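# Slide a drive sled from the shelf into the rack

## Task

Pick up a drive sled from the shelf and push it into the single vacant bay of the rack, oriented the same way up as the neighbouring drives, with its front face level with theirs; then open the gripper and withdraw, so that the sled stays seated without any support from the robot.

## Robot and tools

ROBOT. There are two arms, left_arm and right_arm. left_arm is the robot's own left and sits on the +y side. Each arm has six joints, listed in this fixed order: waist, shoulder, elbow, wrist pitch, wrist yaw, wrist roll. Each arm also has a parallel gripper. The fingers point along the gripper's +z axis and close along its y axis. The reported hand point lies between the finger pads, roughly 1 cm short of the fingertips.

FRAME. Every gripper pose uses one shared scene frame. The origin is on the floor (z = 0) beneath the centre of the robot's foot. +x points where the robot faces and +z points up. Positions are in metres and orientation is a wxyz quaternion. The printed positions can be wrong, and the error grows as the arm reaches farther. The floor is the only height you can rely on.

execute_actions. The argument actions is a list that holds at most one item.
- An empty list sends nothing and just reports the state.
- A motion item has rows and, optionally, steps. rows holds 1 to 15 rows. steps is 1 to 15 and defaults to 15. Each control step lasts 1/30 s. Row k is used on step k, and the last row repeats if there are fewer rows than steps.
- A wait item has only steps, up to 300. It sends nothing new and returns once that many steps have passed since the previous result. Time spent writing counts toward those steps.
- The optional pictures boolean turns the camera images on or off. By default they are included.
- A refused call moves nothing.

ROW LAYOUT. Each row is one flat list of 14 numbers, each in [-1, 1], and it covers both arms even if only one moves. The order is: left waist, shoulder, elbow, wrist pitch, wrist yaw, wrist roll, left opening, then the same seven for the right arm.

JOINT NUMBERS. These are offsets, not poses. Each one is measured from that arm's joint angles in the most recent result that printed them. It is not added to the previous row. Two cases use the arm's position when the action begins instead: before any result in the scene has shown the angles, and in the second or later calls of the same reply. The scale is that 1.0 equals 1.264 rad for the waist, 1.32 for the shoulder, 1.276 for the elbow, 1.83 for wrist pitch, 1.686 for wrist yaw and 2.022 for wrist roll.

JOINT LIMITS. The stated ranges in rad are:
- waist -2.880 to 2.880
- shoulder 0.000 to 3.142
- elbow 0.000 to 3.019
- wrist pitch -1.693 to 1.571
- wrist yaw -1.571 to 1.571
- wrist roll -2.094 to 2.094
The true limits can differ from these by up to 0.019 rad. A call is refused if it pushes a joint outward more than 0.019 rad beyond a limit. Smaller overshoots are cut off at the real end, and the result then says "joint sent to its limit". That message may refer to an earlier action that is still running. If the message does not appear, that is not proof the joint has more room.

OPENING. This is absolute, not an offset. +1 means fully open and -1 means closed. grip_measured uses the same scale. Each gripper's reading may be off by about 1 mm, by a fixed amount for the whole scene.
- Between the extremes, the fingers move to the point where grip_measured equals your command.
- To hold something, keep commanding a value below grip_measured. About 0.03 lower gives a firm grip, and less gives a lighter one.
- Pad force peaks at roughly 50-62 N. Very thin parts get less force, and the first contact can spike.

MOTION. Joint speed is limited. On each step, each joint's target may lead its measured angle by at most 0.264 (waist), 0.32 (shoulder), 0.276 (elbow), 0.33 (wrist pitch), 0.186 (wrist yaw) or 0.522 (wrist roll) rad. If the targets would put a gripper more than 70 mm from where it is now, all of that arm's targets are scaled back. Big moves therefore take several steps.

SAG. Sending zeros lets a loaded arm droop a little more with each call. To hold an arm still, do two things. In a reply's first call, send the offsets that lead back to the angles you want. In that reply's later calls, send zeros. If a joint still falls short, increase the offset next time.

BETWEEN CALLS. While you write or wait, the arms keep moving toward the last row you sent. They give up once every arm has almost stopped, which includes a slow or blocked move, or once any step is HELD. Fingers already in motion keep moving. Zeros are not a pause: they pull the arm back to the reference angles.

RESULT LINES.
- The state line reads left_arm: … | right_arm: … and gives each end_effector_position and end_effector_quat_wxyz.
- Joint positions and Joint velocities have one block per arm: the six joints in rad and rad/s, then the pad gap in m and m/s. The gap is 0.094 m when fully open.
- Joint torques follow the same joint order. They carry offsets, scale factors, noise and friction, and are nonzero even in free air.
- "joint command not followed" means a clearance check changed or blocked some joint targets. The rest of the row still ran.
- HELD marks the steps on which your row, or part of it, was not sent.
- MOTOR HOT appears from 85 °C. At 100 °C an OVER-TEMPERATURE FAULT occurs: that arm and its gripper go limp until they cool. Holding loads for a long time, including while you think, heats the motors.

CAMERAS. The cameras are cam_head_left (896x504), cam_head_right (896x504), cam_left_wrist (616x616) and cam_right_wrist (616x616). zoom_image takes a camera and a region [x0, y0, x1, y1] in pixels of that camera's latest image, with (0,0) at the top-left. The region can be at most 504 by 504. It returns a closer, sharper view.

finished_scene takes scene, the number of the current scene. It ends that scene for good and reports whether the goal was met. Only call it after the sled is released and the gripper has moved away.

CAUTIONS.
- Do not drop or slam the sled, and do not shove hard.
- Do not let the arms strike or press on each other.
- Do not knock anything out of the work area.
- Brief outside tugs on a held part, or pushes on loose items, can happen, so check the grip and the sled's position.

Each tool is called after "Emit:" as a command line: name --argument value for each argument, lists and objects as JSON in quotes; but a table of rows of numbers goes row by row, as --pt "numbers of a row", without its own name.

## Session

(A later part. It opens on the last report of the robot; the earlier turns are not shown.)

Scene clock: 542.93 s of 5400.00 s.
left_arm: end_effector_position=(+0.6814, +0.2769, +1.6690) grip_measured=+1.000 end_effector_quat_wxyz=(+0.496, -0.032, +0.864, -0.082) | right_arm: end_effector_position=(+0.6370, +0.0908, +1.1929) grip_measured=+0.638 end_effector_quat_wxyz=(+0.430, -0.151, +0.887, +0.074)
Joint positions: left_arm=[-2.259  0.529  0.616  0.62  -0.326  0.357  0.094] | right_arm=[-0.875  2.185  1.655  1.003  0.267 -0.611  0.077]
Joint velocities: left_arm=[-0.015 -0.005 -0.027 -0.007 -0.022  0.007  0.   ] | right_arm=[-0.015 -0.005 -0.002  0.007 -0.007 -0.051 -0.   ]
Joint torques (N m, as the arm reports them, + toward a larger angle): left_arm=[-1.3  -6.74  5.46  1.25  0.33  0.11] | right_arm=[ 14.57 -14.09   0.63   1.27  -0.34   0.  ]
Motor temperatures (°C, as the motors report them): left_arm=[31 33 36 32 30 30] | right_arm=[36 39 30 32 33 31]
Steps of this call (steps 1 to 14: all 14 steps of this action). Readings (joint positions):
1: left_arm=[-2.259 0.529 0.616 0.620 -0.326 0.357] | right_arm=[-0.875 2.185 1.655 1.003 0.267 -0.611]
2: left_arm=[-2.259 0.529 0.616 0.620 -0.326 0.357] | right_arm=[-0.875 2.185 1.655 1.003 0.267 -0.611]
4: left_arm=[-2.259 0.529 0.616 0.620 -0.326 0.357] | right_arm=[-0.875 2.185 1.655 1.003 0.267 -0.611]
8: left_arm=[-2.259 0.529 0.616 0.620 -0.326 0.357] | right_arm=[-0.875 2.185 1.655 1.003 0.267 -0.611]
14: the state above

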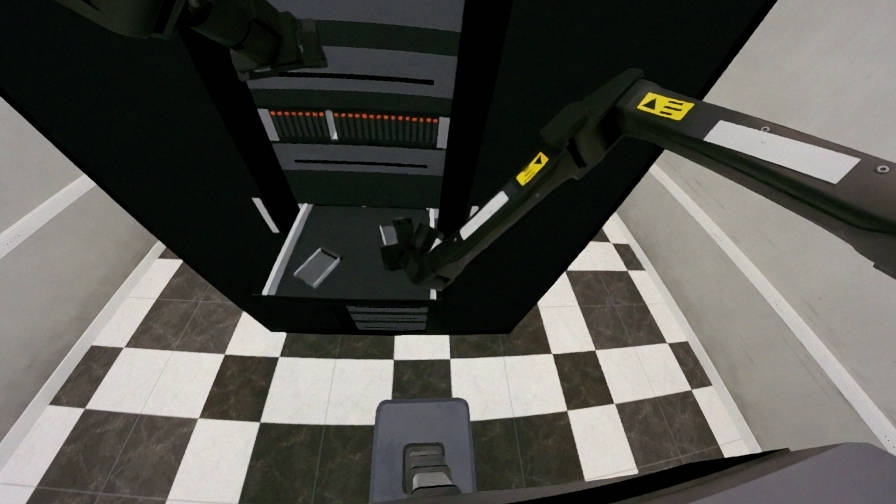

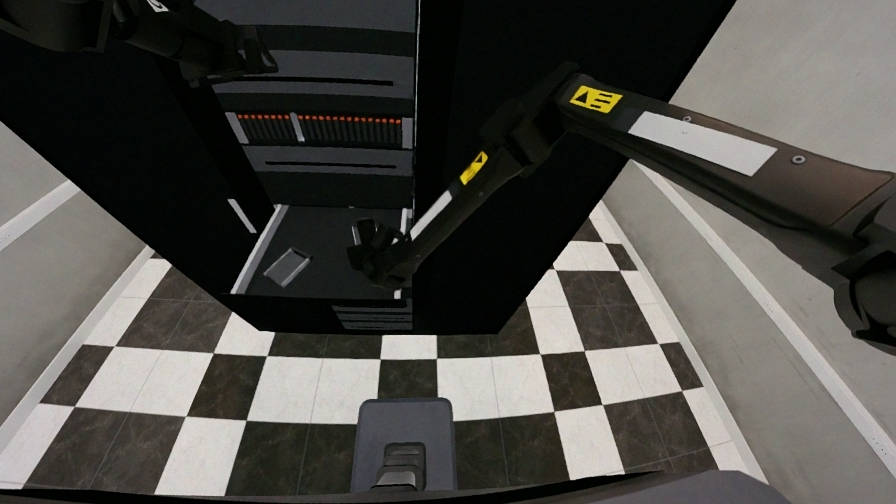

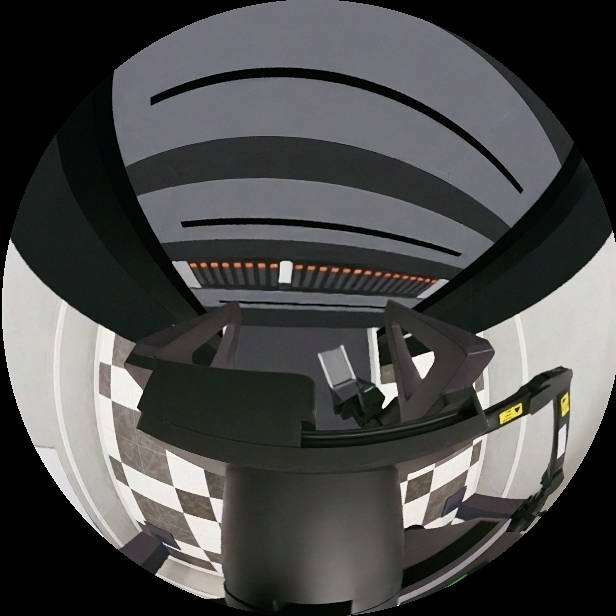

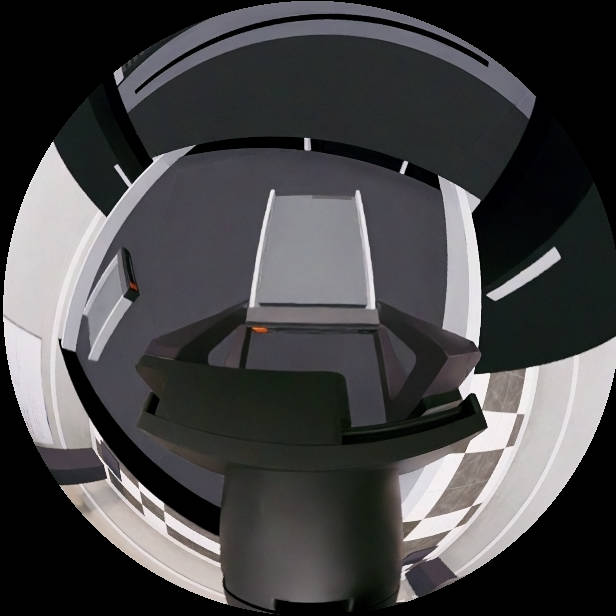

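Emit:
execute_actions --actions '[{"rows":[ [0,0,0,0,0,0,1, 0.0079,0,0.002,0.0027,0,0,0.61], [0,0,0,0,0,0,1, 0.0158,-0.004,0.003,0.0066,-0.0018,0,0.602], [0,0,0,0,0,0,1, 0.0250,-0.0076,0.003,0.0098,-0.0042,0,0.602], [0,0,0,0,0,0,1, 0.0313,-0.0076,0.003,0.0109,-0.0059,0,0.602], [0,0,0,0,0,0,1, 0.0364,-0.0076,0.003,0.012,-0.0071,0,0.602], [0,0,0,0,0,0,1, 0.0419,-0.0076,0.002,0.0137,-0.0075,0,0.602], [0,0,0,0,0,0,1, 0.0479,-0.0076,0,0.0153,-0.0085,0,0.602], [0,0,0,0,0,0,1, 0.0544,-0.0076,-0.0031,0.0169,-0.0103,0,0.602], [0,0,0,0,0,0,1, 0.0614,-0.0076,-0.0045,0.018,-0.013,0,0.602], [0,0,0,0,0,0,1, 0.0691,-0.0076,-0.0071,0.0186,-0.0168,0,0.602], [0,0,0,0,0,0,1, 0.0773,-0.0076,-0.0107,0.0194,-0.0218,0,0.602], [0,0,0,0,0,0,1, 0.0862,-0.0076,-0.0151,0.0207,-0.028,0,0.602], [0,0,0,0,0,0,1, 0.0954,-0.0085,-0.0204,0.0226,-0.0353,0.002,0.602], [0,0,0,0,0,0,1, 0.1052,-0.011,-0.0261,0.0251,-0.0438,0.004,0.602], [0,0,0,0,0,0,1, 0.1153,-0.0148,-0.0319,0.0284,-0.0534,0.011,0.602] ],"steps":15}]' --pictures false

Emit:
execute_actions --actions '[{"rows":[ [0,0,0,0,0,0,1, 0.0761,-0.0188,-0.0196,0.0288,-0.0273,0.0227,0.602], [0,0,0,0,0,0,1, 0.0868,-0.0227,-0.0248,0.0333,-0.0388,0.0391,0.602], [0,0,0,0,0,0,1, 0.0975,-0.0266,-0.0293,0.0383,-0.0509,0.0601,0.602], [0,0,0,0,0,0,1, 0.1084,-0.0305,-0.0329,0.0439,-0.0638,0.0854,0.602], [0,0,0,0,0,0,1, 0.119,-0.0345,-0.0354,0.0499,-0.077,0.1147,0.602], [0,0,0,0,0,0,1, 0.1296,-0.0386,-0.0369,0.0563,-0.0905,0.1474,0.602], [0,0,0,0,0,0,1, 0.1396,-0.043,-0.0375,0.063,-0.1042,0.1831,0.602], [0,0,0,0,0,0,1, 0.1491,-0.0473,-0.0376,0.0697,-0.1176,0.221,0.602], [0,0,0,0,0,0,1, 0.1581,-0.0517,-0.0376,0.0766,-0.1308,0.2605,0.602], [0,0,0,0,0,0,1, 0.1666,-0.056,-0.0376,0.0834,-0.1437,0.301,0.602], [0,0,0,0,0,0,1, 0.1743,-0.0602,-0.0376,0.09,-0.1559,0.3418,0.602], [0,0,0,0,0,0,1, 0.1813,-0.0643,-0.0376,0.0964,-0.1673,0.3819,0.602], [0,0,0,0,0,0,1, 0.1874,-0.0681,-0.0376,0.1024,-0.1779,0.421,0.602], [0,0,0,0,0,0,1, 0.1927,-0.0717,-0.0376,0.108,-0.1875,0.4581,0.602], [0,0,0,0,0,0,1, 0.1975,-0.0749,-0.0376,0.1131,-0.196,0.4929,0.602] ],"steps":15}]' --pictures false

Emit:
execute_actions --actions '[{"rows":[ [0,0,0,0,0,0,1, 0.0292,-0.0251,0.002,0.0361,-0.023,0.1984,0.602], [0,0,0,0,0,0,1, 0.0326,-0.0275,0.002,0.0399,-0.0291,0.2266,0.602], [0,0,0,0,0,0,1, 0.0355,-0.0295,0.002,0.0432,-0.0341,0.2509,0.602], [0,0,0,0,0,0,1, 0.0381,-0.0313,0.002,0.0457,-0.0379,0.2711,0.602], [0,0,0,0,0,0,1, 0.0404,-0.0327,0.002,0.0476,-0.0407,0.2869,0.602], [0,0,0,0,0,0,1, 0.0429,-0.034,0.002,0.049,-0.0424,0.2984,0.602], [0,0,0,0,0,0,1, 0.0456,-0.0353,0.002,0.0497,-0.0434,0.3057,0.602], [0,0,0,0,0,0,1, 0.049,-0.0368,0.002,0.0501,-0.0438,0.309,0.602], [0,0,0,0,0,0,1, 0.051,-0.0387,0.002,0.0503,-0.0438,0.309,0.602], [0,0,0,0,0,0,1, 0.051,-0.0413,0.002,0.0503,-0.0438,0.3066,0.602], [0,0,0,0,0,0,1, 0.051,-0.0440,0.002,0.0503,-0.0438,0.302,0.602], [0,0,0,0,0,0,1, 0.051,-0.0445,0.002,0.0503,-0.0438,0.297,0.602], [0,0,0,0,0,0,1, 0.051,-0.0445,0.002,0.0503,-0.0438,0.293,0.602], [0,0,0,0,0,0,1, 0.051,-0.0445,0.002,0.0503,-0.0438,0.291,0.602] ],"steps":15}]' --pictures false

Emit:
execute_actions --actions '[{"steps":6}]'

Scene clock: 663.43 s of 5400.00 s.
left_arm: end_effector_position=(+0.6814, +0.2769, +1.6690) grip_measured=+1.000 end_effector_quat_wxyz=(+0.496, -0.032, +0.864, -0.082) | right_arm: end_effector_position=(+0.6202, +0.1544, +1.2408) grip_measured=+0.633 end_effector_quat_wxyz=(+0.449, -0.158, +0.867, +0.143)
Joint positions: left_arm=[-2.259  0.529  0.616  0.62  -0.326  0.357  0.094] | right_arm=[-0.793  2.182  1.632  1.02   0.197 -0.609  0.077]
Joint velocities: left_arm=[-0.015  0.005 -0.002  0.002 -0.007 -0.051  0.   ] | right_arm=[ 0.396 -0.034 -0.222  0.1   -0.432  0.066 -0.   ]
Joint torques (N m, as the arm reports them, + toward a larger angle): left_arm=[-1.3  -6.73  5.46  1.25  0.33  0.11] | right_arm=[ 19.7  -14.91   0.01   2.76  -0.63   0.12]
Motor temperatures (°C, as the motors report them): left_arm=[31 33 36 32 30 30] | right_arm=[36 39 30 32 33 31]
Steps of this call (steps 1 to 15: the robot went on to your last target; steps 16 to 90: nothing new was sent; then 117.00 s passed at rest; steps 91 to 105: all 15 steps of this action). Readings (joint positions):
91: left_arm=[-2.259 0.529 0.616 0.620 -0.326 0.357] | right_arm=[-0.875 2.185 1.655 1.003 0.267 -0.611]
92: left_arm=[-2.259 0.529 0.616 0.620 -0.326 0.357] | right_arm=[-0.875 2.185 1.655 1.003 0.267 -0.611]
94: left_arm=[-2.259 0.529 0.616 0.620 -0.326 0.357] | right_arm=[-0.874 2.185 1.655 1.003 0.265 -0.611]
98: left_arm=[-2.259 0.529 0.616 0.620 -0.326 0.357] | right_arm=[-0.860 2.185 1.655 1.004 0.260 -0.611]
105: the state above

Scene clock: 663.93 s of 5400.00 s.
left_arm: end_effector_position=(+0.6814, +0.2769, +1.6690) grip_measured=+1.000 end_effector_quat_wxyz=(+0.496, -0.032, +0.864, -0.082) | right_arm: end_effector_position=(+0.6145, +0.2847, +1.4631) grip_measured=+0.633 end_effector_quat_wxyz=(+0.434, +0.114, +0.729, +0.516)
Joint positions: left_arm=[-2.259  0.529  0.616  0.62  -0.326  0.357  0.094] | right_arm=[-0.553  2.117  1.581  1.178 -0.116  0.074  0.077]
Joint velocities: left_arm=[ 0.005 -0.015 -0.022 -0.002 -0.007 -0.007  0.   ] | right_arm=[ 0.298 -0.298  0.002  0.354 -0.432  2.059  0.   ]
Joint torques (N m, as the arm reports them, + toward a larger angle): left_arm=[-1.28 -6.71  5.47  1.27  0.34  0.11] | right_arm=[ 18.92 -14.15   1.53   2.38  -0.65  -0.05]
Motor temperatures (°C, as the motors report them): left_arm=[31 33 36 32 30 30] | right_arm=[36 39 30 32 33 31]
Steps of this call (steps 1 to 15: all 15 steps of this action). Readings (joint positions):
1: left_arm=[-2.259 0.529 0.616 0.620 -0.326 0.357] | right_arm=[-0.778 2.182 1.624 1.025 0.180 -0.603]
2: left_arm=[-2.259 0.529 0.616 0.620 -0.326 0.357] | right_arm=[-0.763 2.181 1.617 1.031 0.161 -0.593]
4: left_arm=[-2.259 0.529 0.616 0.620 -0.326 0.357] | right_arm=[-0.729 2.179 1.603 1.046 0.120 -0.556]
8: left_arm=[-2.259 0.529 0.616 0.620 -0.326 0.357] | right_arm=[-0.658 2.169 1.584 1.086 0.029 -0.403]
15: the state above

Scene clock: 664.43 s of 5400.00 s.
left_arm: end_effector_position=(+0.6814, +0.2769, +1.6690) grip_measured=+1.000 end_effector_quat_wxyz=(+0.496, -0.032, +0.864, -0.082) | right_arm: end_effector_position=(+0.6434, +0.2825, +1.5343) grip_measured=+0.633 end_effector_quat_wxyz=(+0.305, +0.307, +0.610, +0.664)
Joint positions: left_arm=[-2.259  0.529  0.616  0.62  -0.326  0.357  0.094] | right_arm=[-0.505  2.065  1.581  1.247 -0.184  0.642  0.077]
Joint velocities: left_arm=[-0.015  0.005  0.007  0.017  0.022  0.081  0.   ] | right_arm=[ 0.005 -0.005 -0.017 -0.012  0.051  0.095 -0.   ]
Joint torques (N m, as the arm reports them, + toward a larger angle): left_arm=[-1.29 -6.68  5.46  1.26  0.33  0.11] | right_arm=[ 20.71 -13.17   1.9    2.13  -0.77  -0.04]
Motor temperatures (°C, as the motors report them): left_arm=[31 33 36 32 30 30] | right_arm=[36 39 30 32 33 31]
Steps of this call (steps 1 to 15: all 15 steps of this action). Readings (joint positions):
1: left_arm=[-2.259 0.529 0.616 0.620 -0.326 0.357] | right_arm=[-0.543 2.108 1.581 1.191 -0.134 0.150]
2: left_arm=[-2.259 0.529 0.616 0.620 -0.326 0.357] | right_arm=[-0.535 2.098 1.581 1.204 -0.149 0.223]
4: left_arm=[-2.259 0.529 0.616 0.620 -0.326 0.357] | right_arm=[-0.521 2.082 1.581 1.225 -0.168 0.355]
8: left_arm=[-2.259 0.529 0.616 0.620 -0.326 0.357] | right_arm=[-0.507 2.066 1.581 1.245 -0.183 0.545]
15: the state above

Scene clock: 664.63 s of 5400.00 s.
left_arm: end_effector_position=(+0.6814, +0.2769, +1.6690) grip_measured=+1.000 end_effector_quat_wxyz=(+0.496, -0.032, +0.864, -0.082) | right_arm: end_effector_position=(+0.6434, +0.2825, +1.5343) grip_measured=+0.633 end_effector_quat_wxyz=(+0.302, +0.311, +0.608, +0.666)
Joint positions: left_arm=[-2.259  0.529  0.616  0.62  -0.326  0.357  0.094] | right_arm=[-0.505  2.065  1.581  1.247 -0.184  0.653  0.077]
Joint velocities: left_arm=[-0.024 -0.005 -0.007  0.002 -0.066 -0.081  0.   ] | right_arm=[-0.005 -0.024 -0.002  0.002 -0.037 -0.037  0.001]
Joint torques (N m, as the arm reports them, + toward a larger angle): left_arm=[-1.27 -6.74  5.46  1.26  0.33  0.11] | right_arm=[ 20.3  -13.65   1.92   2.07  -0.79  -0.04]
Motor temperatures (°C, as the motors report them): left_arm=[31 33 36 32 30 30] | right_arm=[36 39 30 32 33 31]
Steps of this call (steps 1 to 6: the robot went on to your last target). Readings (joint positions):
1: left_arm=[-2.259 0.529 0.616 0.620 -0.326 0.357] | right_arm=[-0.505 2.065 1.581 1.247 -0.184 0.645]
2: left_arm=[-2.259 0.529 0.616 0.620 -0.326 0.357] | right_arm=[-0.505 2.065 1.581 1.247 -0.184 0.647]
4: left_arm=[-2.259 0.529 0.616 0.620 -0.326 0.357] | right_arm=[-0.505 2.065 1.581 1.247 -0.184 0.651]
6: the state above

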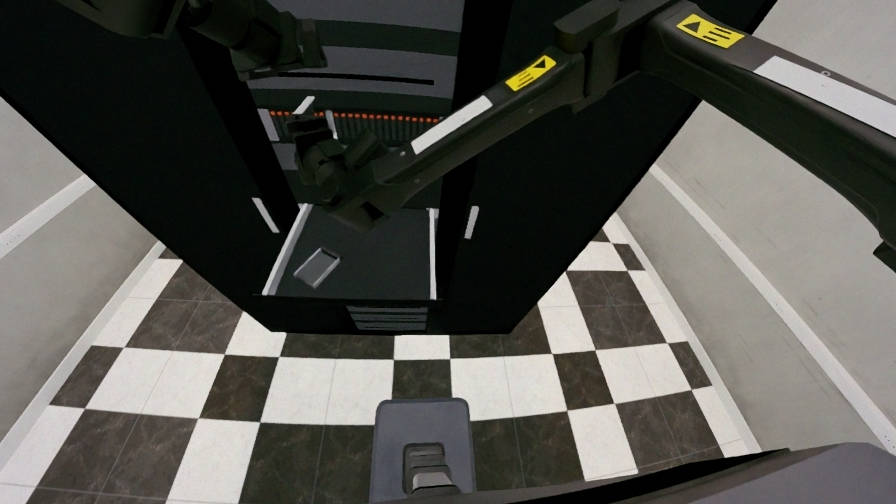

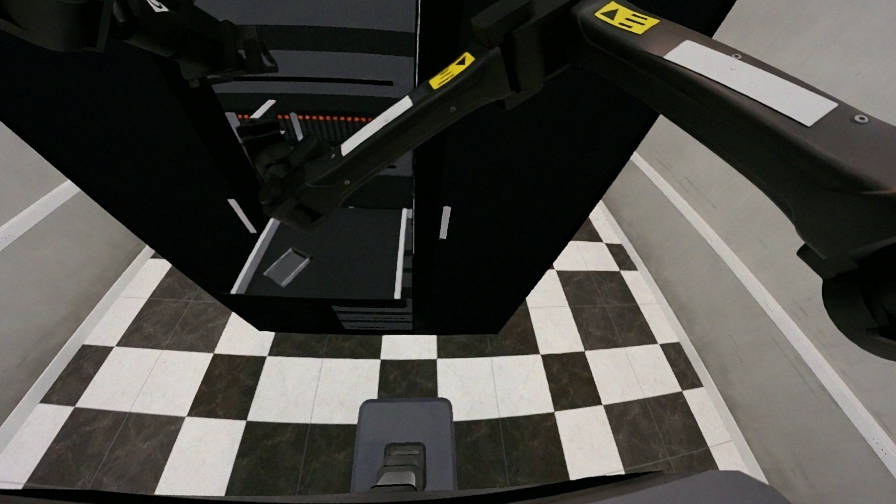

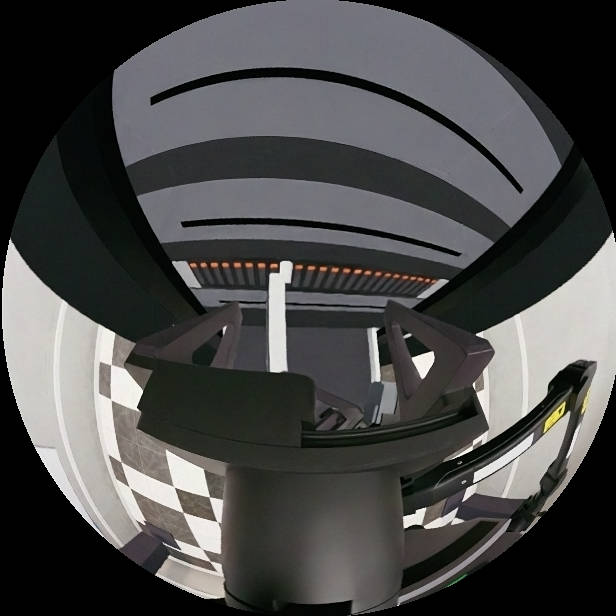

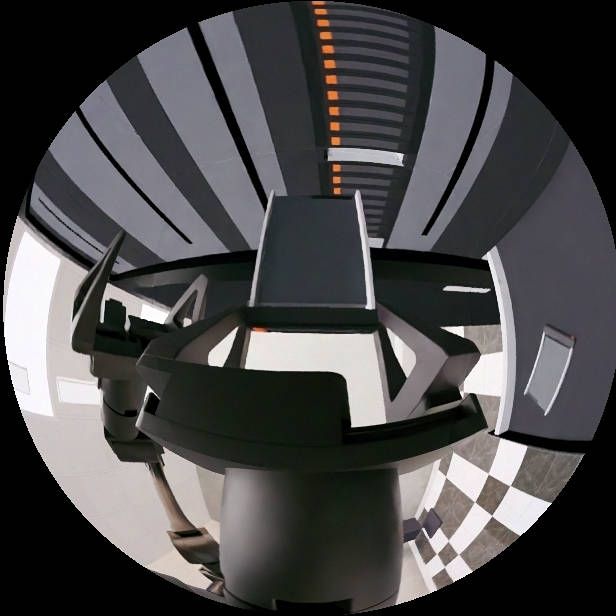

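Emit:
zoom_image --camera "cam_right_wrist" --region '[260, 110, 430, 230]'

Emit:
zoom_image --camera "cam_right_wrist" --region '[225, 270, 400, 370]'

Emit:
zoom_image --camera "cam_left_wrist" --region '[230, 245, 340, 385]'

Region (260, 110, 430, 230) of cam_right_wrist's 616x616 image, scaled by 2.965, with more detail than that image has; it fills the top 356 rows of this view, and the rest is white.

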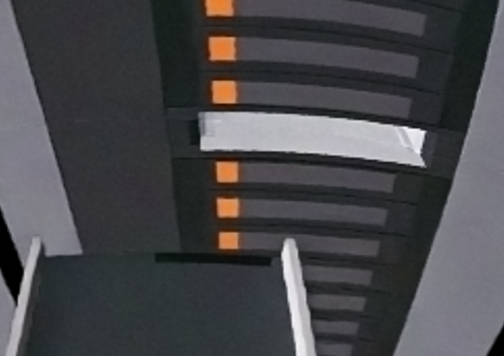

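Region (225, 270, 400, 370) of cam_right_wrist's 616x616 image, scaled by 2.880, with more detail than that image has; it fills the top 288 rows of this view, and the rest is white.

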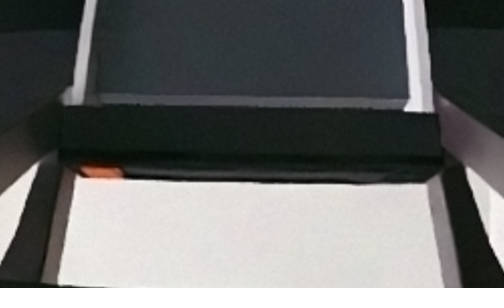

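Region (230, 245, 340, 385) of cam_left_wrist's 616x616 image, scaled by 3.600, with more detail than that image has; it fills the left 396 columns of this view, and the rest is white.

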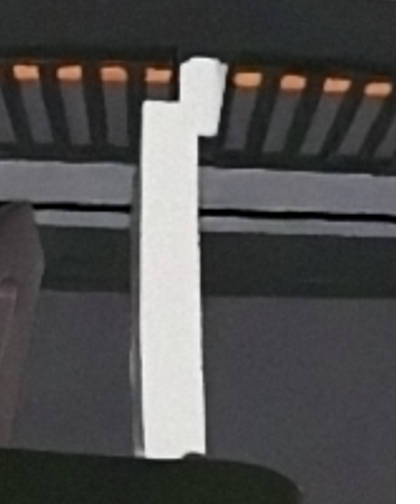

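Emit:
zoom_image --camera "cam_right_wrist" --region '[310, 125, 420, 195]'

Emit:
zoom_image --camera "cam_right_wrist" --region '[280, 0, 440, 250]'

Region (310, 125, 420, 195) of cam_right_wrist's 616x616 image, scaled by 4.582, with more detail than that image has; it fills the top 321 rows of this view, and the rest is white.

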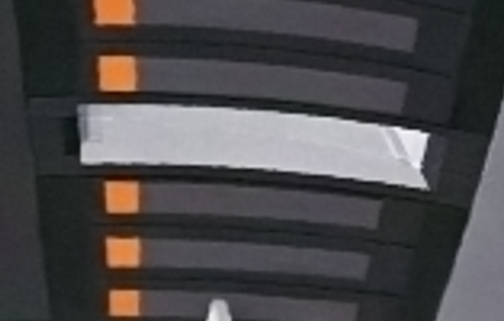

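Region (280, 0, 440, 250) of cam_right_wrist's 616x616 image, scaled by 2.016, with more detail than that image has; it fills the left 323 columns of this view, and the rest is white.

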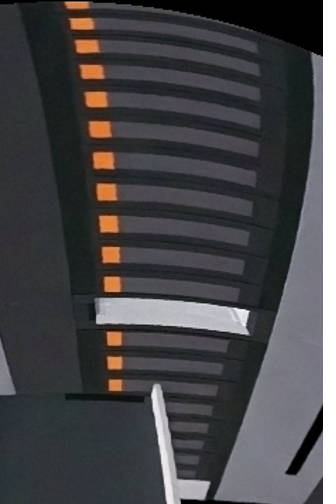

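Emit:
zoom_image --camera "cam_left_wrist" --region '[225, 250, 345, 300]'

Region (225, 250, 345, 300) of cam_left_wrist's 616x616 image, scaled by 4.200, with more detail than that image has; it fills the top 210 rows of this view, and the rest is white.

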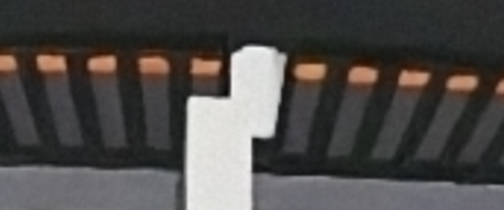

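Emit:
execute_actions --actions '[{"rows":[ [0,0,0,0,0,0,1, -0.030,0.0150,0.005,-0.009,0.001,-0.003,0.602], [0,0,0,0,0,0,1, -0.0414,0.018,0.009,-0.013,0.0015,-0.005,0.602], [0,0,0,0,0,0,1, -0.0468,0.019,0.013,-0.017,0.002,-0.007,0.602], [0,0,0,0,0,0,1, -0.0506,0.0197,0.0175,-0.021,0.003,-0.0079,0.602], [0,0,0,0,0,0,1, -0.0532,0.0202,0.023,-0.0255,0.004,-0.0079,0.602], [0,0,0,0,0,0,1, -0.0547,0.0205,0.0285,-0.030,0.005,-0.0079,0.602], [0,0,0,0,0,0,1, -0.0549,0.0205,0.034,-0.034,0.006,-0.0079,0.602], [0,0,0,0,0,0,1, -0.0542,0.0205,0.0395,-0.038,0.007,-0.0079,0.602], [0,0,0,0,0,0,1, -0.0528,0.02,0.044,-0.0415,0.008,-0.0079,0.602], [0,0,0,0,0,0,1, -0.0513,0.0197,0.048,-0.044,0.009,-0.0079,0.602], [0,0,0,0,0,0,1, -0.0498,0.0197,0.0507,-0.046,0.0095,-0.0079,0.602], [0,0,0,0,0,0,1, -0.0495,0.0197,0.0523,-0.0468,0.0101,-0.0079,0.602], [0,0,0,0,0,0,1, -0.0512,0.0197,0.053,-0.0472,0.0101,-0.0079,0.602], [0,0,0,0,0,0,1, -0.0550,0.02,0.0531,-0.0472,0.0101,-0.0079,0.602], [0,0,0,0,0,0,1, -0.0585,0.02,0.0531,-0.0472,0.0101,-0.0079,0.602] ],"steps":15}]' --pictures false

Emit:
execute_actions --actions '[{"steps":7}]'

Emit:
zoom_image --camera "cam_right_wrist" --region '[240, 120, 390, 230]'

Emit:
zoom_image --camera "cam_left_wrist" --region '[240, 250, 340, 385]'

Scene clock: 785.13 s of 5400.00 s.
left_arm: end_effector_position=(+0.6814, +0.2769, +1.6690) grip_measured=+1.000 end_effector_quat_wxyz=(+0.496, -0.032, +0.864, -0.082) | right_arm: end_effector_position=(+0.6587, +0.2696, +1.4754) grip_measured=+0.633 end_effector_quat_wxyz=(+0.302, +0.311, +0.644, +0.631)
Joint positions: left_arm=[-2.259  0.529  0.616  0.62  -0.326  0.357  0.094] | right_arm=[-0.575  2.089  1.632  1.175 -0.163  0.649  0.077]
Joint velocities: left_arm=[ 0.015 -0.015 -0.022  0.017 -0.007 -0.051  0.   ] | right_arm=[ 0.005 -0.015  0.071 -0.012 -0.022 -0.037 -0.   ]
Joint torques (N m, as the arm reports them, + toward a larger angle): left_arm=[-1.24 -6.68  5.46  1.25  0.33  0.11] | right_arm=[ 19.04 -13.3    2.55   0.75  -0.69  -0.2 ]
Motor temperatures (°C, as the motors report them): left_arm=[30 33 36 32 30 30] | right_arm=[39 39 30 32 35 31]
Steps of this call (steps 1 to 30: the robot went on to your last target; steps 31 to 90: nothing new was sent; then 117.00 s passed at rest; steps 91 to 105: all 15 steps of this action). Readings (joint positions):
91: left_arm=[-2.259 0.529 0.616 0.620 -0.326 0.357] | right_arm=[-0.507 2.065 1.581 1.247 -0.183 0.657]
92: left_arm=[-2.259 0.529 0.616 0.620 -0.326 0.357] | right_arm=[-0.508 2.066 1.581 1.245 -0.182 0.656]
94: left_arm=[-2.259 0.529 0.616 0.620 -0.326 0.357] | right_arm=[-0.518 2.069 1.583 1.235 -0.181 0.653]
98: left_arm=[-2.259 0.529 0.616 0.620 -0.326 0.357] | right_arm=[-0.549 2.082 1.602 1.205 -0.172 0.650]
105: the state above

Scene clock: 785.37 s of 5400.00 s.
left_arm: end_effector_position=(+0.6814, +0.2769, +1.6690) grip_measured=+1.000 end_effector_quat_wxyz=(+0.496, -0.032, +0.864, -0.082) | right_arm: end_effector_position=(+0.6605, +0.2695, +1.4760) grip_measured=+0.633 end_effector_quat_wxyz=(+0.303, +0.311, +0.643, +0.631)
Joint positions: left_arm=[-2.259  0.529  0.616  0.62  -0.326  0.357  0.094] | right_arm=[-0.575  2.089  1.635  1.174 -0.163  0.647  0.077]
Joint velocities: left_arm=[-0.005  0.015 -0.012 -0.012 -0.022 -0.037  0.   ] | right_arm=[-0.005  0.015 -0.002 -0.002 -0.037 -0.051  0.   ]
Joint torques (N m, as the arm reports them, + toward a larger angle): left_arm=[-1.29 -6.69  5.46  1.26  0.33  0.11] | right_arm=[ 18.62 -12.87   2.82   0.8   -0.64  -0.2 ]
Motor temperatures (°C, as the motors report them): left_arm=[30 33 36 32 30 30] | right_arm=[39 39 30 32 35 31]
Steps of this call (steps 1 to 7: the robot went on to your last target). Readings (joint positions):
1: left_arm=[-2.259 0.529 0.616 0.620 -0.326 0.357] | right_arm=[-0.575 2.089 1.634 1.174 -0.163 0.648]
2: left_arm=[-2.259 0.529 0.616 0.620 -0.326 0.357] | right_arm=[-0.575 2.089 1.635 1.174 -0.163 0.648]
4: left_arm=[-2.259 0.529 0.616 0.620 -0.326 0.357] | right_arm=[-0.575 2.089 1.635 1.174 -0.163 0.648]
7: the state above

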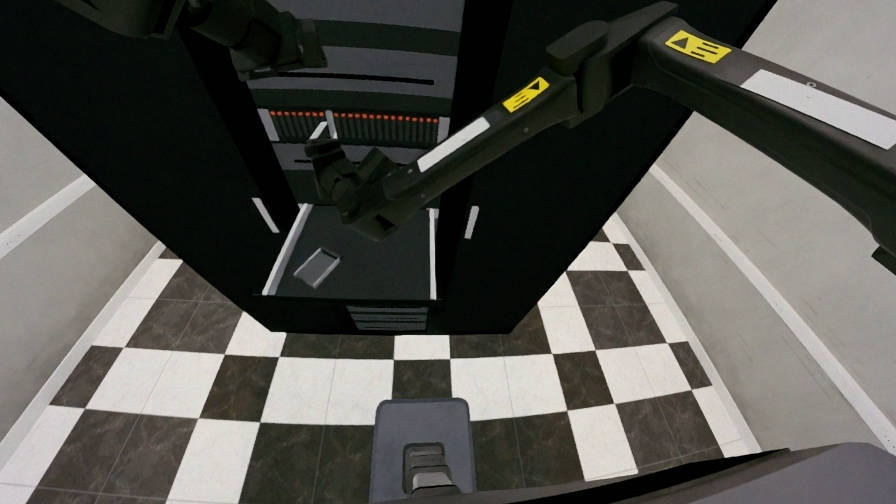

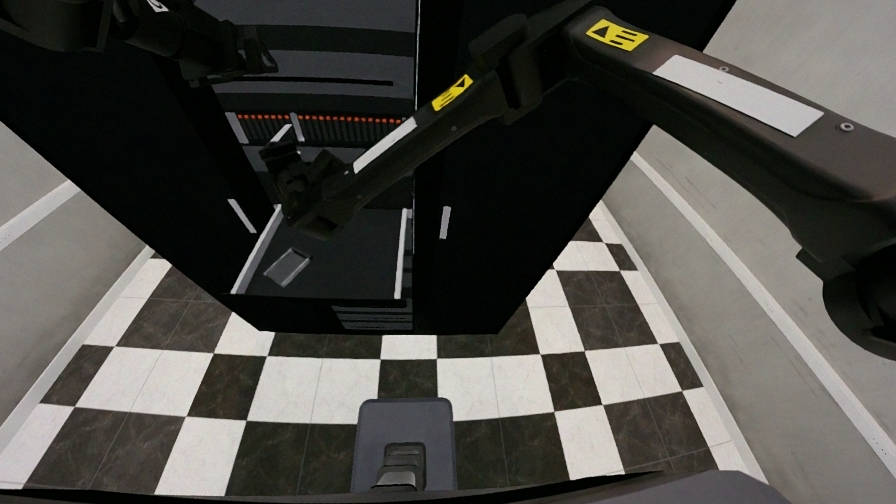

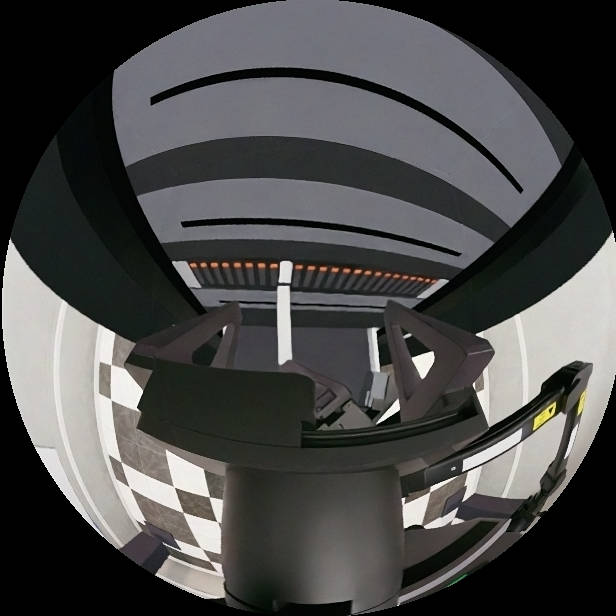

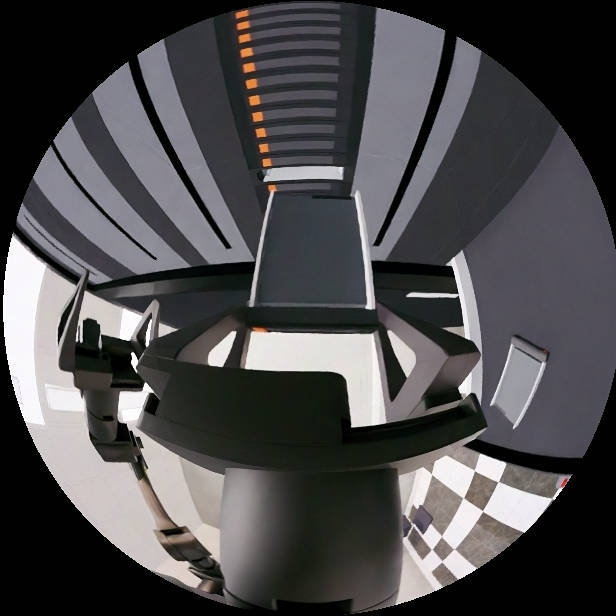

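Region (240, 120, 390, 230) of cam_right_wrist's 616x616 image, scaled by 3.360, with more detail than that image has; it fills the top 370 rows of this view, and the rest is white.

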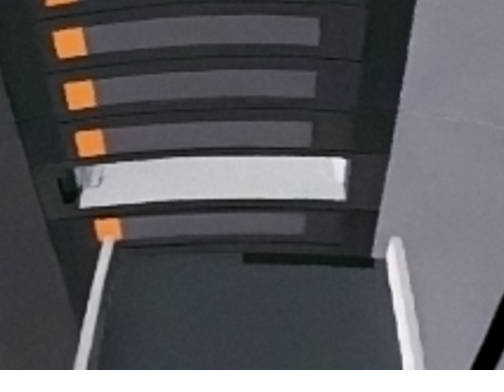

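Region (240, 250, 340, 385) of cam_left_wrist's 616x616 image, scaled by 3.733, with more detail than that image has; it fills the left 373 columns of this view, and the rest is white.

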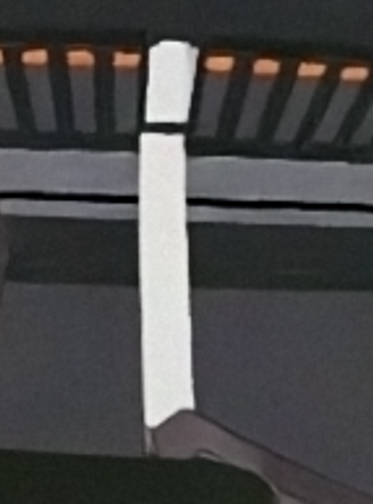

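Emit:
zoom_image --camera "cam_right_wrist" --region '[150, 240, 470, 310]'

Emit:
zoom_image --camera "cam_right_wrist" --region '[150, 250, 250, 300]'

Emit:
zoom_image --camera "cam_right_wrist" --region '[370, 250, 470, 300]'

Emit:
zoom_image --camera "cam_right_wrist" --region '[200, 0, 400, 200]'

Region (150, 240, 470, 310) of cam_right_wrist's 616x616 image, scaled by 1.575, with more detail than that image has; it fills the top 110 rows of this view, and the rest is white.

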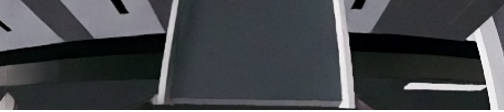

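Region (150, 250, 250, 300) of cam_right_wrist's 616x616 image, scaled by 5.040, with more detail than that image has.

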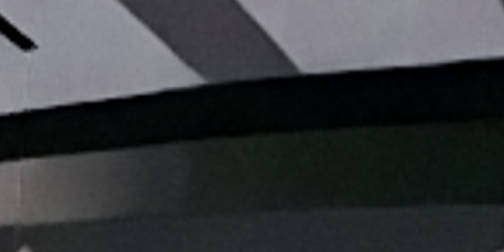

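Region (370, 250, 470, 300) of cam_right_wrist's 616x616 image, scaled by 5.040, with more detail than that image has.

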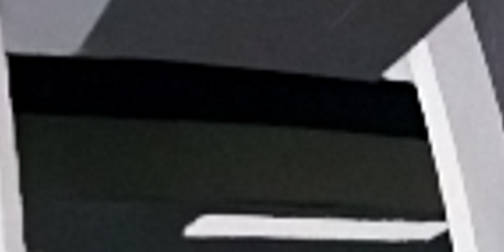

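Region (200, 0, 400, 200) of cam_right_wrist's 616x616 image, scaled by 2.520, with more detail than that image has.

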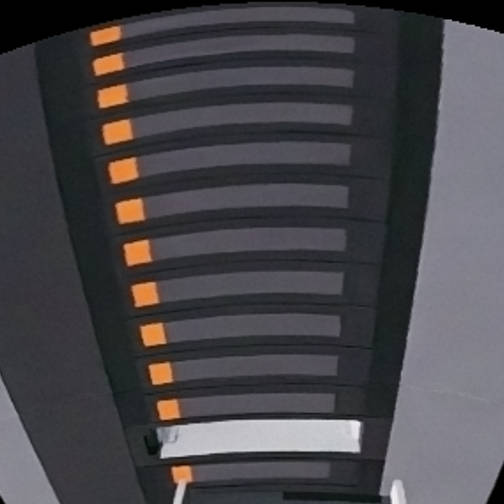

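Emit:
zoom_image --camera "cam_right_wrist" --region '[250, 150, 370, 200]'

Emit:
zoom_image --camera "cam_right_wrist" --region '[215, 60, 385, 130]'

Region (250, 150, 370, 200) of cam_right_wrist's 616x616 image, scaled by 4.200, with more detail than that image has; it fills the top 210 rows of this view, and the rest is white.

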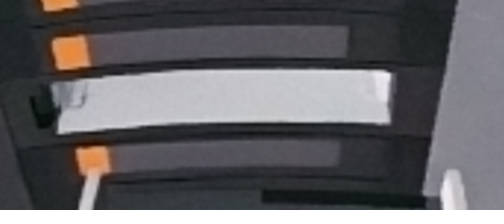

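Region (215, 60, 385, 130) of cam_right_wrist's 616x616 image, scaled by 2.965, with more detail than that image has; it fills the top 208 rows of this view, and the rest is white.

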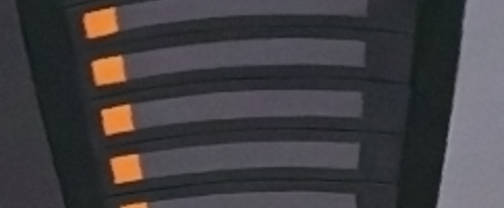

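Emit:
execute_actions --actions '[{"rows":[ [0,0,0,0,0,0,1, -0.0237,-0.019,0.008,-0.004,-0.003,-0.0059,0.602], [0,0,0,0,0,0,1, -0.0237,-0.019,0.011,-0.007,-0.004,-0.0059,0.602], [0,0,0,0,0,0,1, -0.006,-0.019,0.013,-0.008,-0.005,-0.0059,0.602], [0,0,0,0,0,0,1, -0.006,-0.006,0.016,-0.009,-0.0065,-0.0059,0.602], [0,0,0,0,0,0,1, -0.006,-0.006,0.0195,-0.0103,-0.008,-0.0059,0.602], [0,0,0,0,0,0,1, -0.006,-0.006,0.0235,-0.0117,-0.0095,-0.0059,0.602], [0,0,0,0,0,0,1, -0.006,-0.006,0.0275,-0.013,-0.011,-0.0059,0.602], [0,0,0,0,0,0,1, -0.006,-0.006,0.0315,-0.0143,-0.0125,-0.0059,0.602], [0,0,0,0,0,0,1, -0.006,-0.006,0.035,-0.0155,-0.014,-0.0059,0.602], [0,0,0,0,0,0,1, -0.006,-0.006,0.038,-0.0165,-0.015,-0.0059,0.602], [0,0,0,0,0,0,1, -0.006,-0.006,0.040,-0.017,-0.016,-0.0059,0.602], [0,0,0,0,0,0,1, -0.006,-0.006,0.0415,-0.0175,-0.0163,-0.0059,0.602], [0,0,0,0,0,0,1, -0.006,-0.006,0.0419,-0.0175,-0.0163,-0.0059,0.602] ],"steps":15}]' --pictures false

Emit:
execute_actions --actions '[{"steps":5}]'

Emit:
zoom_image --camera "cam_right_wrist" --region '[250, 150, 380, 215]'

Emit:
zoom_image --camera "cam_left_wrist" --region '[250, 250, 330, 360]'

Scene clock: 905.87 s of 5400.00 s.
left_arm: end_effector_position=(+0.6814, +0.2769, +1.6690) grip_measured=+1.000 end_effector_quat_wxyz=(+0.496, -0.032, +0.864, -0.082) | right_arm: end_effector_position=(+0.6781, +0.2698, +1.4829) grip_measured=+0.633 end_effector_quat_wxyz=(+0.312, +0.307, +0.634, +0.638)
Joint positions: left_arm=[-2.259  0.529  0.616  0.62  -0.326  0.357  0.094] | right_arm=[-0.577  2.087  1.675  1.156 -0.183  0.646  0.077]
Joint velocities: left_arm=[-0.005  0.005 -0.012  0.002  0.022 -0.022  0.   ] | right_arm=[ 0.005 -0.005  0.046  0.007 -0.125 -0.007  0.   ]
Joint torques (N m, as the arm reports them, + toward a larger angle): left_arm=[-1.26 -6.69  5.47  1.27  0.33  0.11] | right_arm=[ 17.91 -14.48   2.82   0.96  -0.79  -0.19]
Motor temperatures (°C, as the motors report them): left_arm=[30 33 36 32 30 30] | right_arm=[39 39 31 32 35 31]
Steps of this call (steps 1 to 15: the robot went on to your last target; steps 16 to 90: nothing new was sent; then 117.00 s passed at rest; steps 91 to 105: all 15 steps of this action). Readings (joint positions):
91: left_arm=[-2.259 0.529 0.616 0.620 -0.326 0.357] | right_arm=[-0.576 2.089 1.635 1.174 -0.163 0.647]
92: left_arm=[-2.259 0.529 0.616 0.620 -0.326 0.357] | right_arm=[-0.576 2.089 1.635 1.174 -0.163 0.647]
94: left_arm=[-2.259 0.529 0.616 0.620 -0.326 0.357] | right_arm=[-0.577 2.087 1.636 1.173 -0.164 0.647]
98: left_arm=[-2.259 0.529 0.616 0.620 -0.326 0.357] | right_arm=[-0.577 2.087 1.648 1.165 -0.175 0.646]
105: the state above

Scene clock: 906.03 s of 5400.00 s.
left_arm: end_effector_position=(+0.6814, +0.2769, +1.6690) grip_measured=+1.000 end_effector_quat_wxyz=(+0.496, -0.032, +0.864, -0.082) | right_arm: end_effector_position=(+0.6781, +0.2700, +1.4828) grip_measured=+0.633 end_effector_quat_wxyz=(+0.312, +0.307, +0.634, +0.638)
Joint positions: left_arm=[-2.259  0.529  0.616  0.62  -0.326  0.357  0.094] | right_arm=[-0.577  2.087  1.676  1.155 -0.183  0.646  0.077]
Joint velocities: left_arm=[-0.015 -0.005  0.007 -0.012  0.022  0.022  0.   ] | right_arm=[-0.005 -0.005 -0.002  0.002 -0.037 -0.007  0.   ]
Joint torques (N m, as the arm reports them, + toward a larger angle): left_arm=[-1.28 -6.69  5.45  1.26  0.33  0.11] | right_arm=[ 18.09 -14.31   3.09   1.18  -0.79  -0.22]
Motor temperatures (°C, as the motors report them): left_arm=[30 33 36 32 30 30] | right_arm=[39 39 31 32 35 31]
Steps of this call (steps 1 to 5: the robot went on to your last target). Readings (joint positions):
1: left_arm=[-2.259 0.529 0.616 0.620 -0.326 0.357] | right_arm=[-0.577 2.087 1.676 1.156 -0.183 0.646]
2: left_arm=[-2.259 0.529 0.616 0.620 -0.326 0.357] | right_arm=[-0.577 2.087 1.676 1.156 -0.183 0.646]
4: left_arm=[-2.259 0.529 0.616 0.620 -0.326 0.357] | right_arm=[-0.577 2.087 1.676 1.155 -0.183 0.646]
5: the state above

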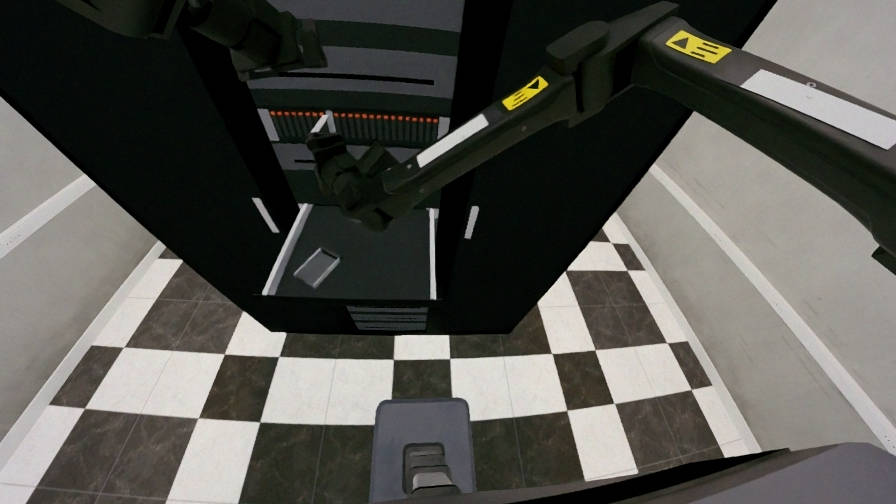

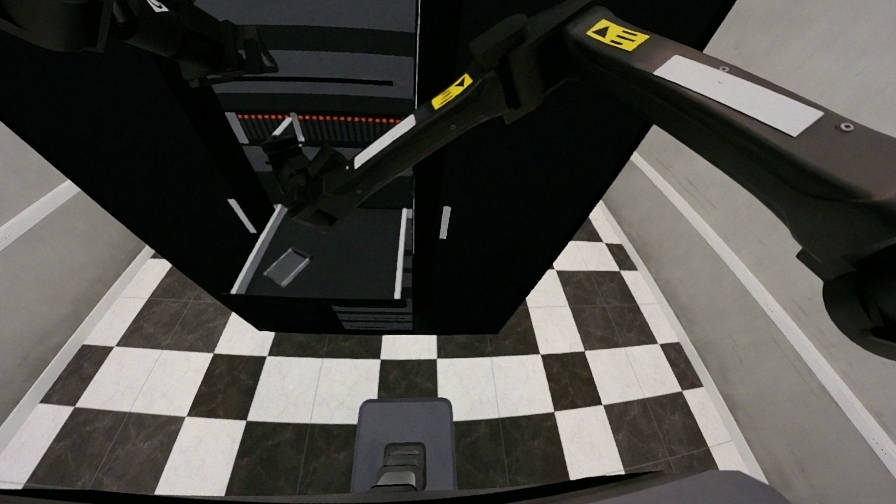

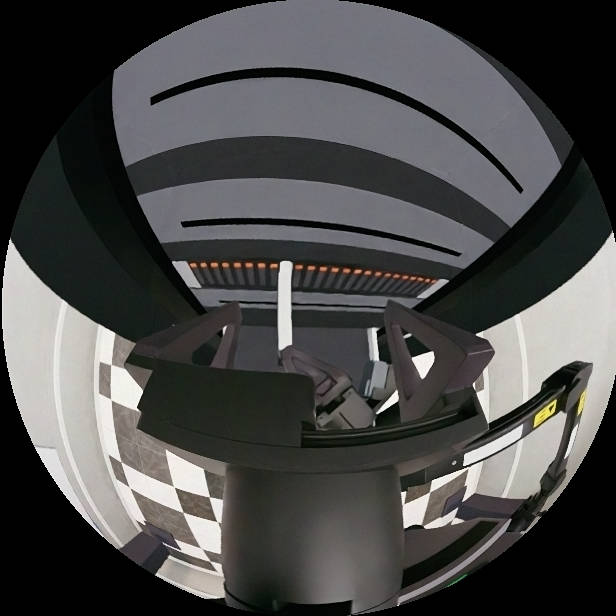

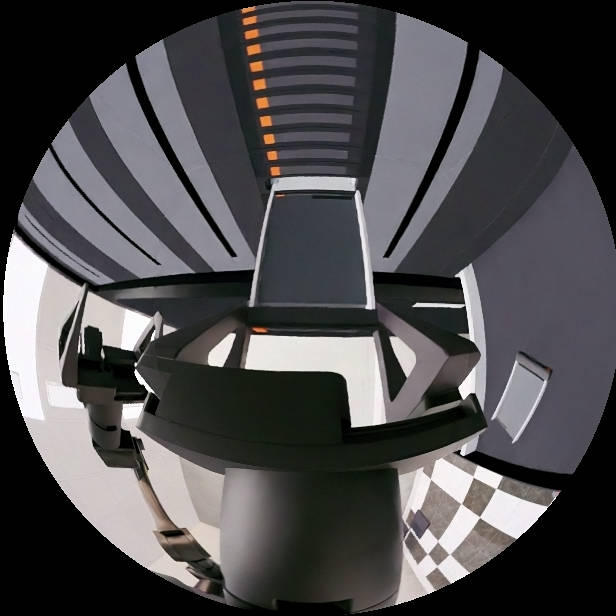

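Region (250, 150, 380, 215) of cam_right_wrist's 616x616 image, scaled by 3.877, with more detail than that image has.

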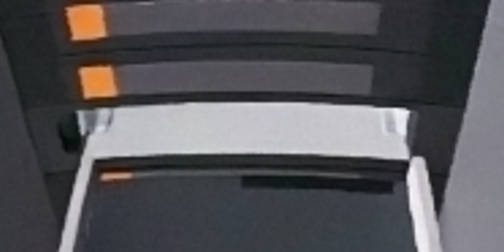

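Region (250, 250, 330, 360) of cam_left_wrist's 616x616 image, scaled by 4.582, with more detail than that image has; it fills the left 367 columns of this view, and the rest is white.

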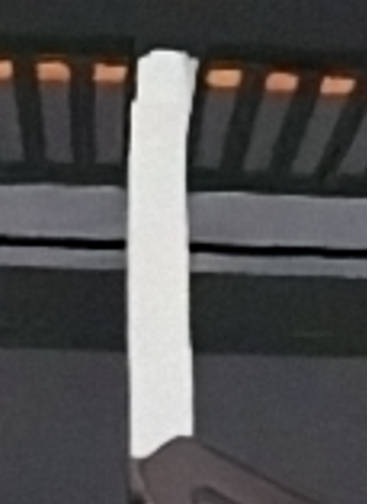

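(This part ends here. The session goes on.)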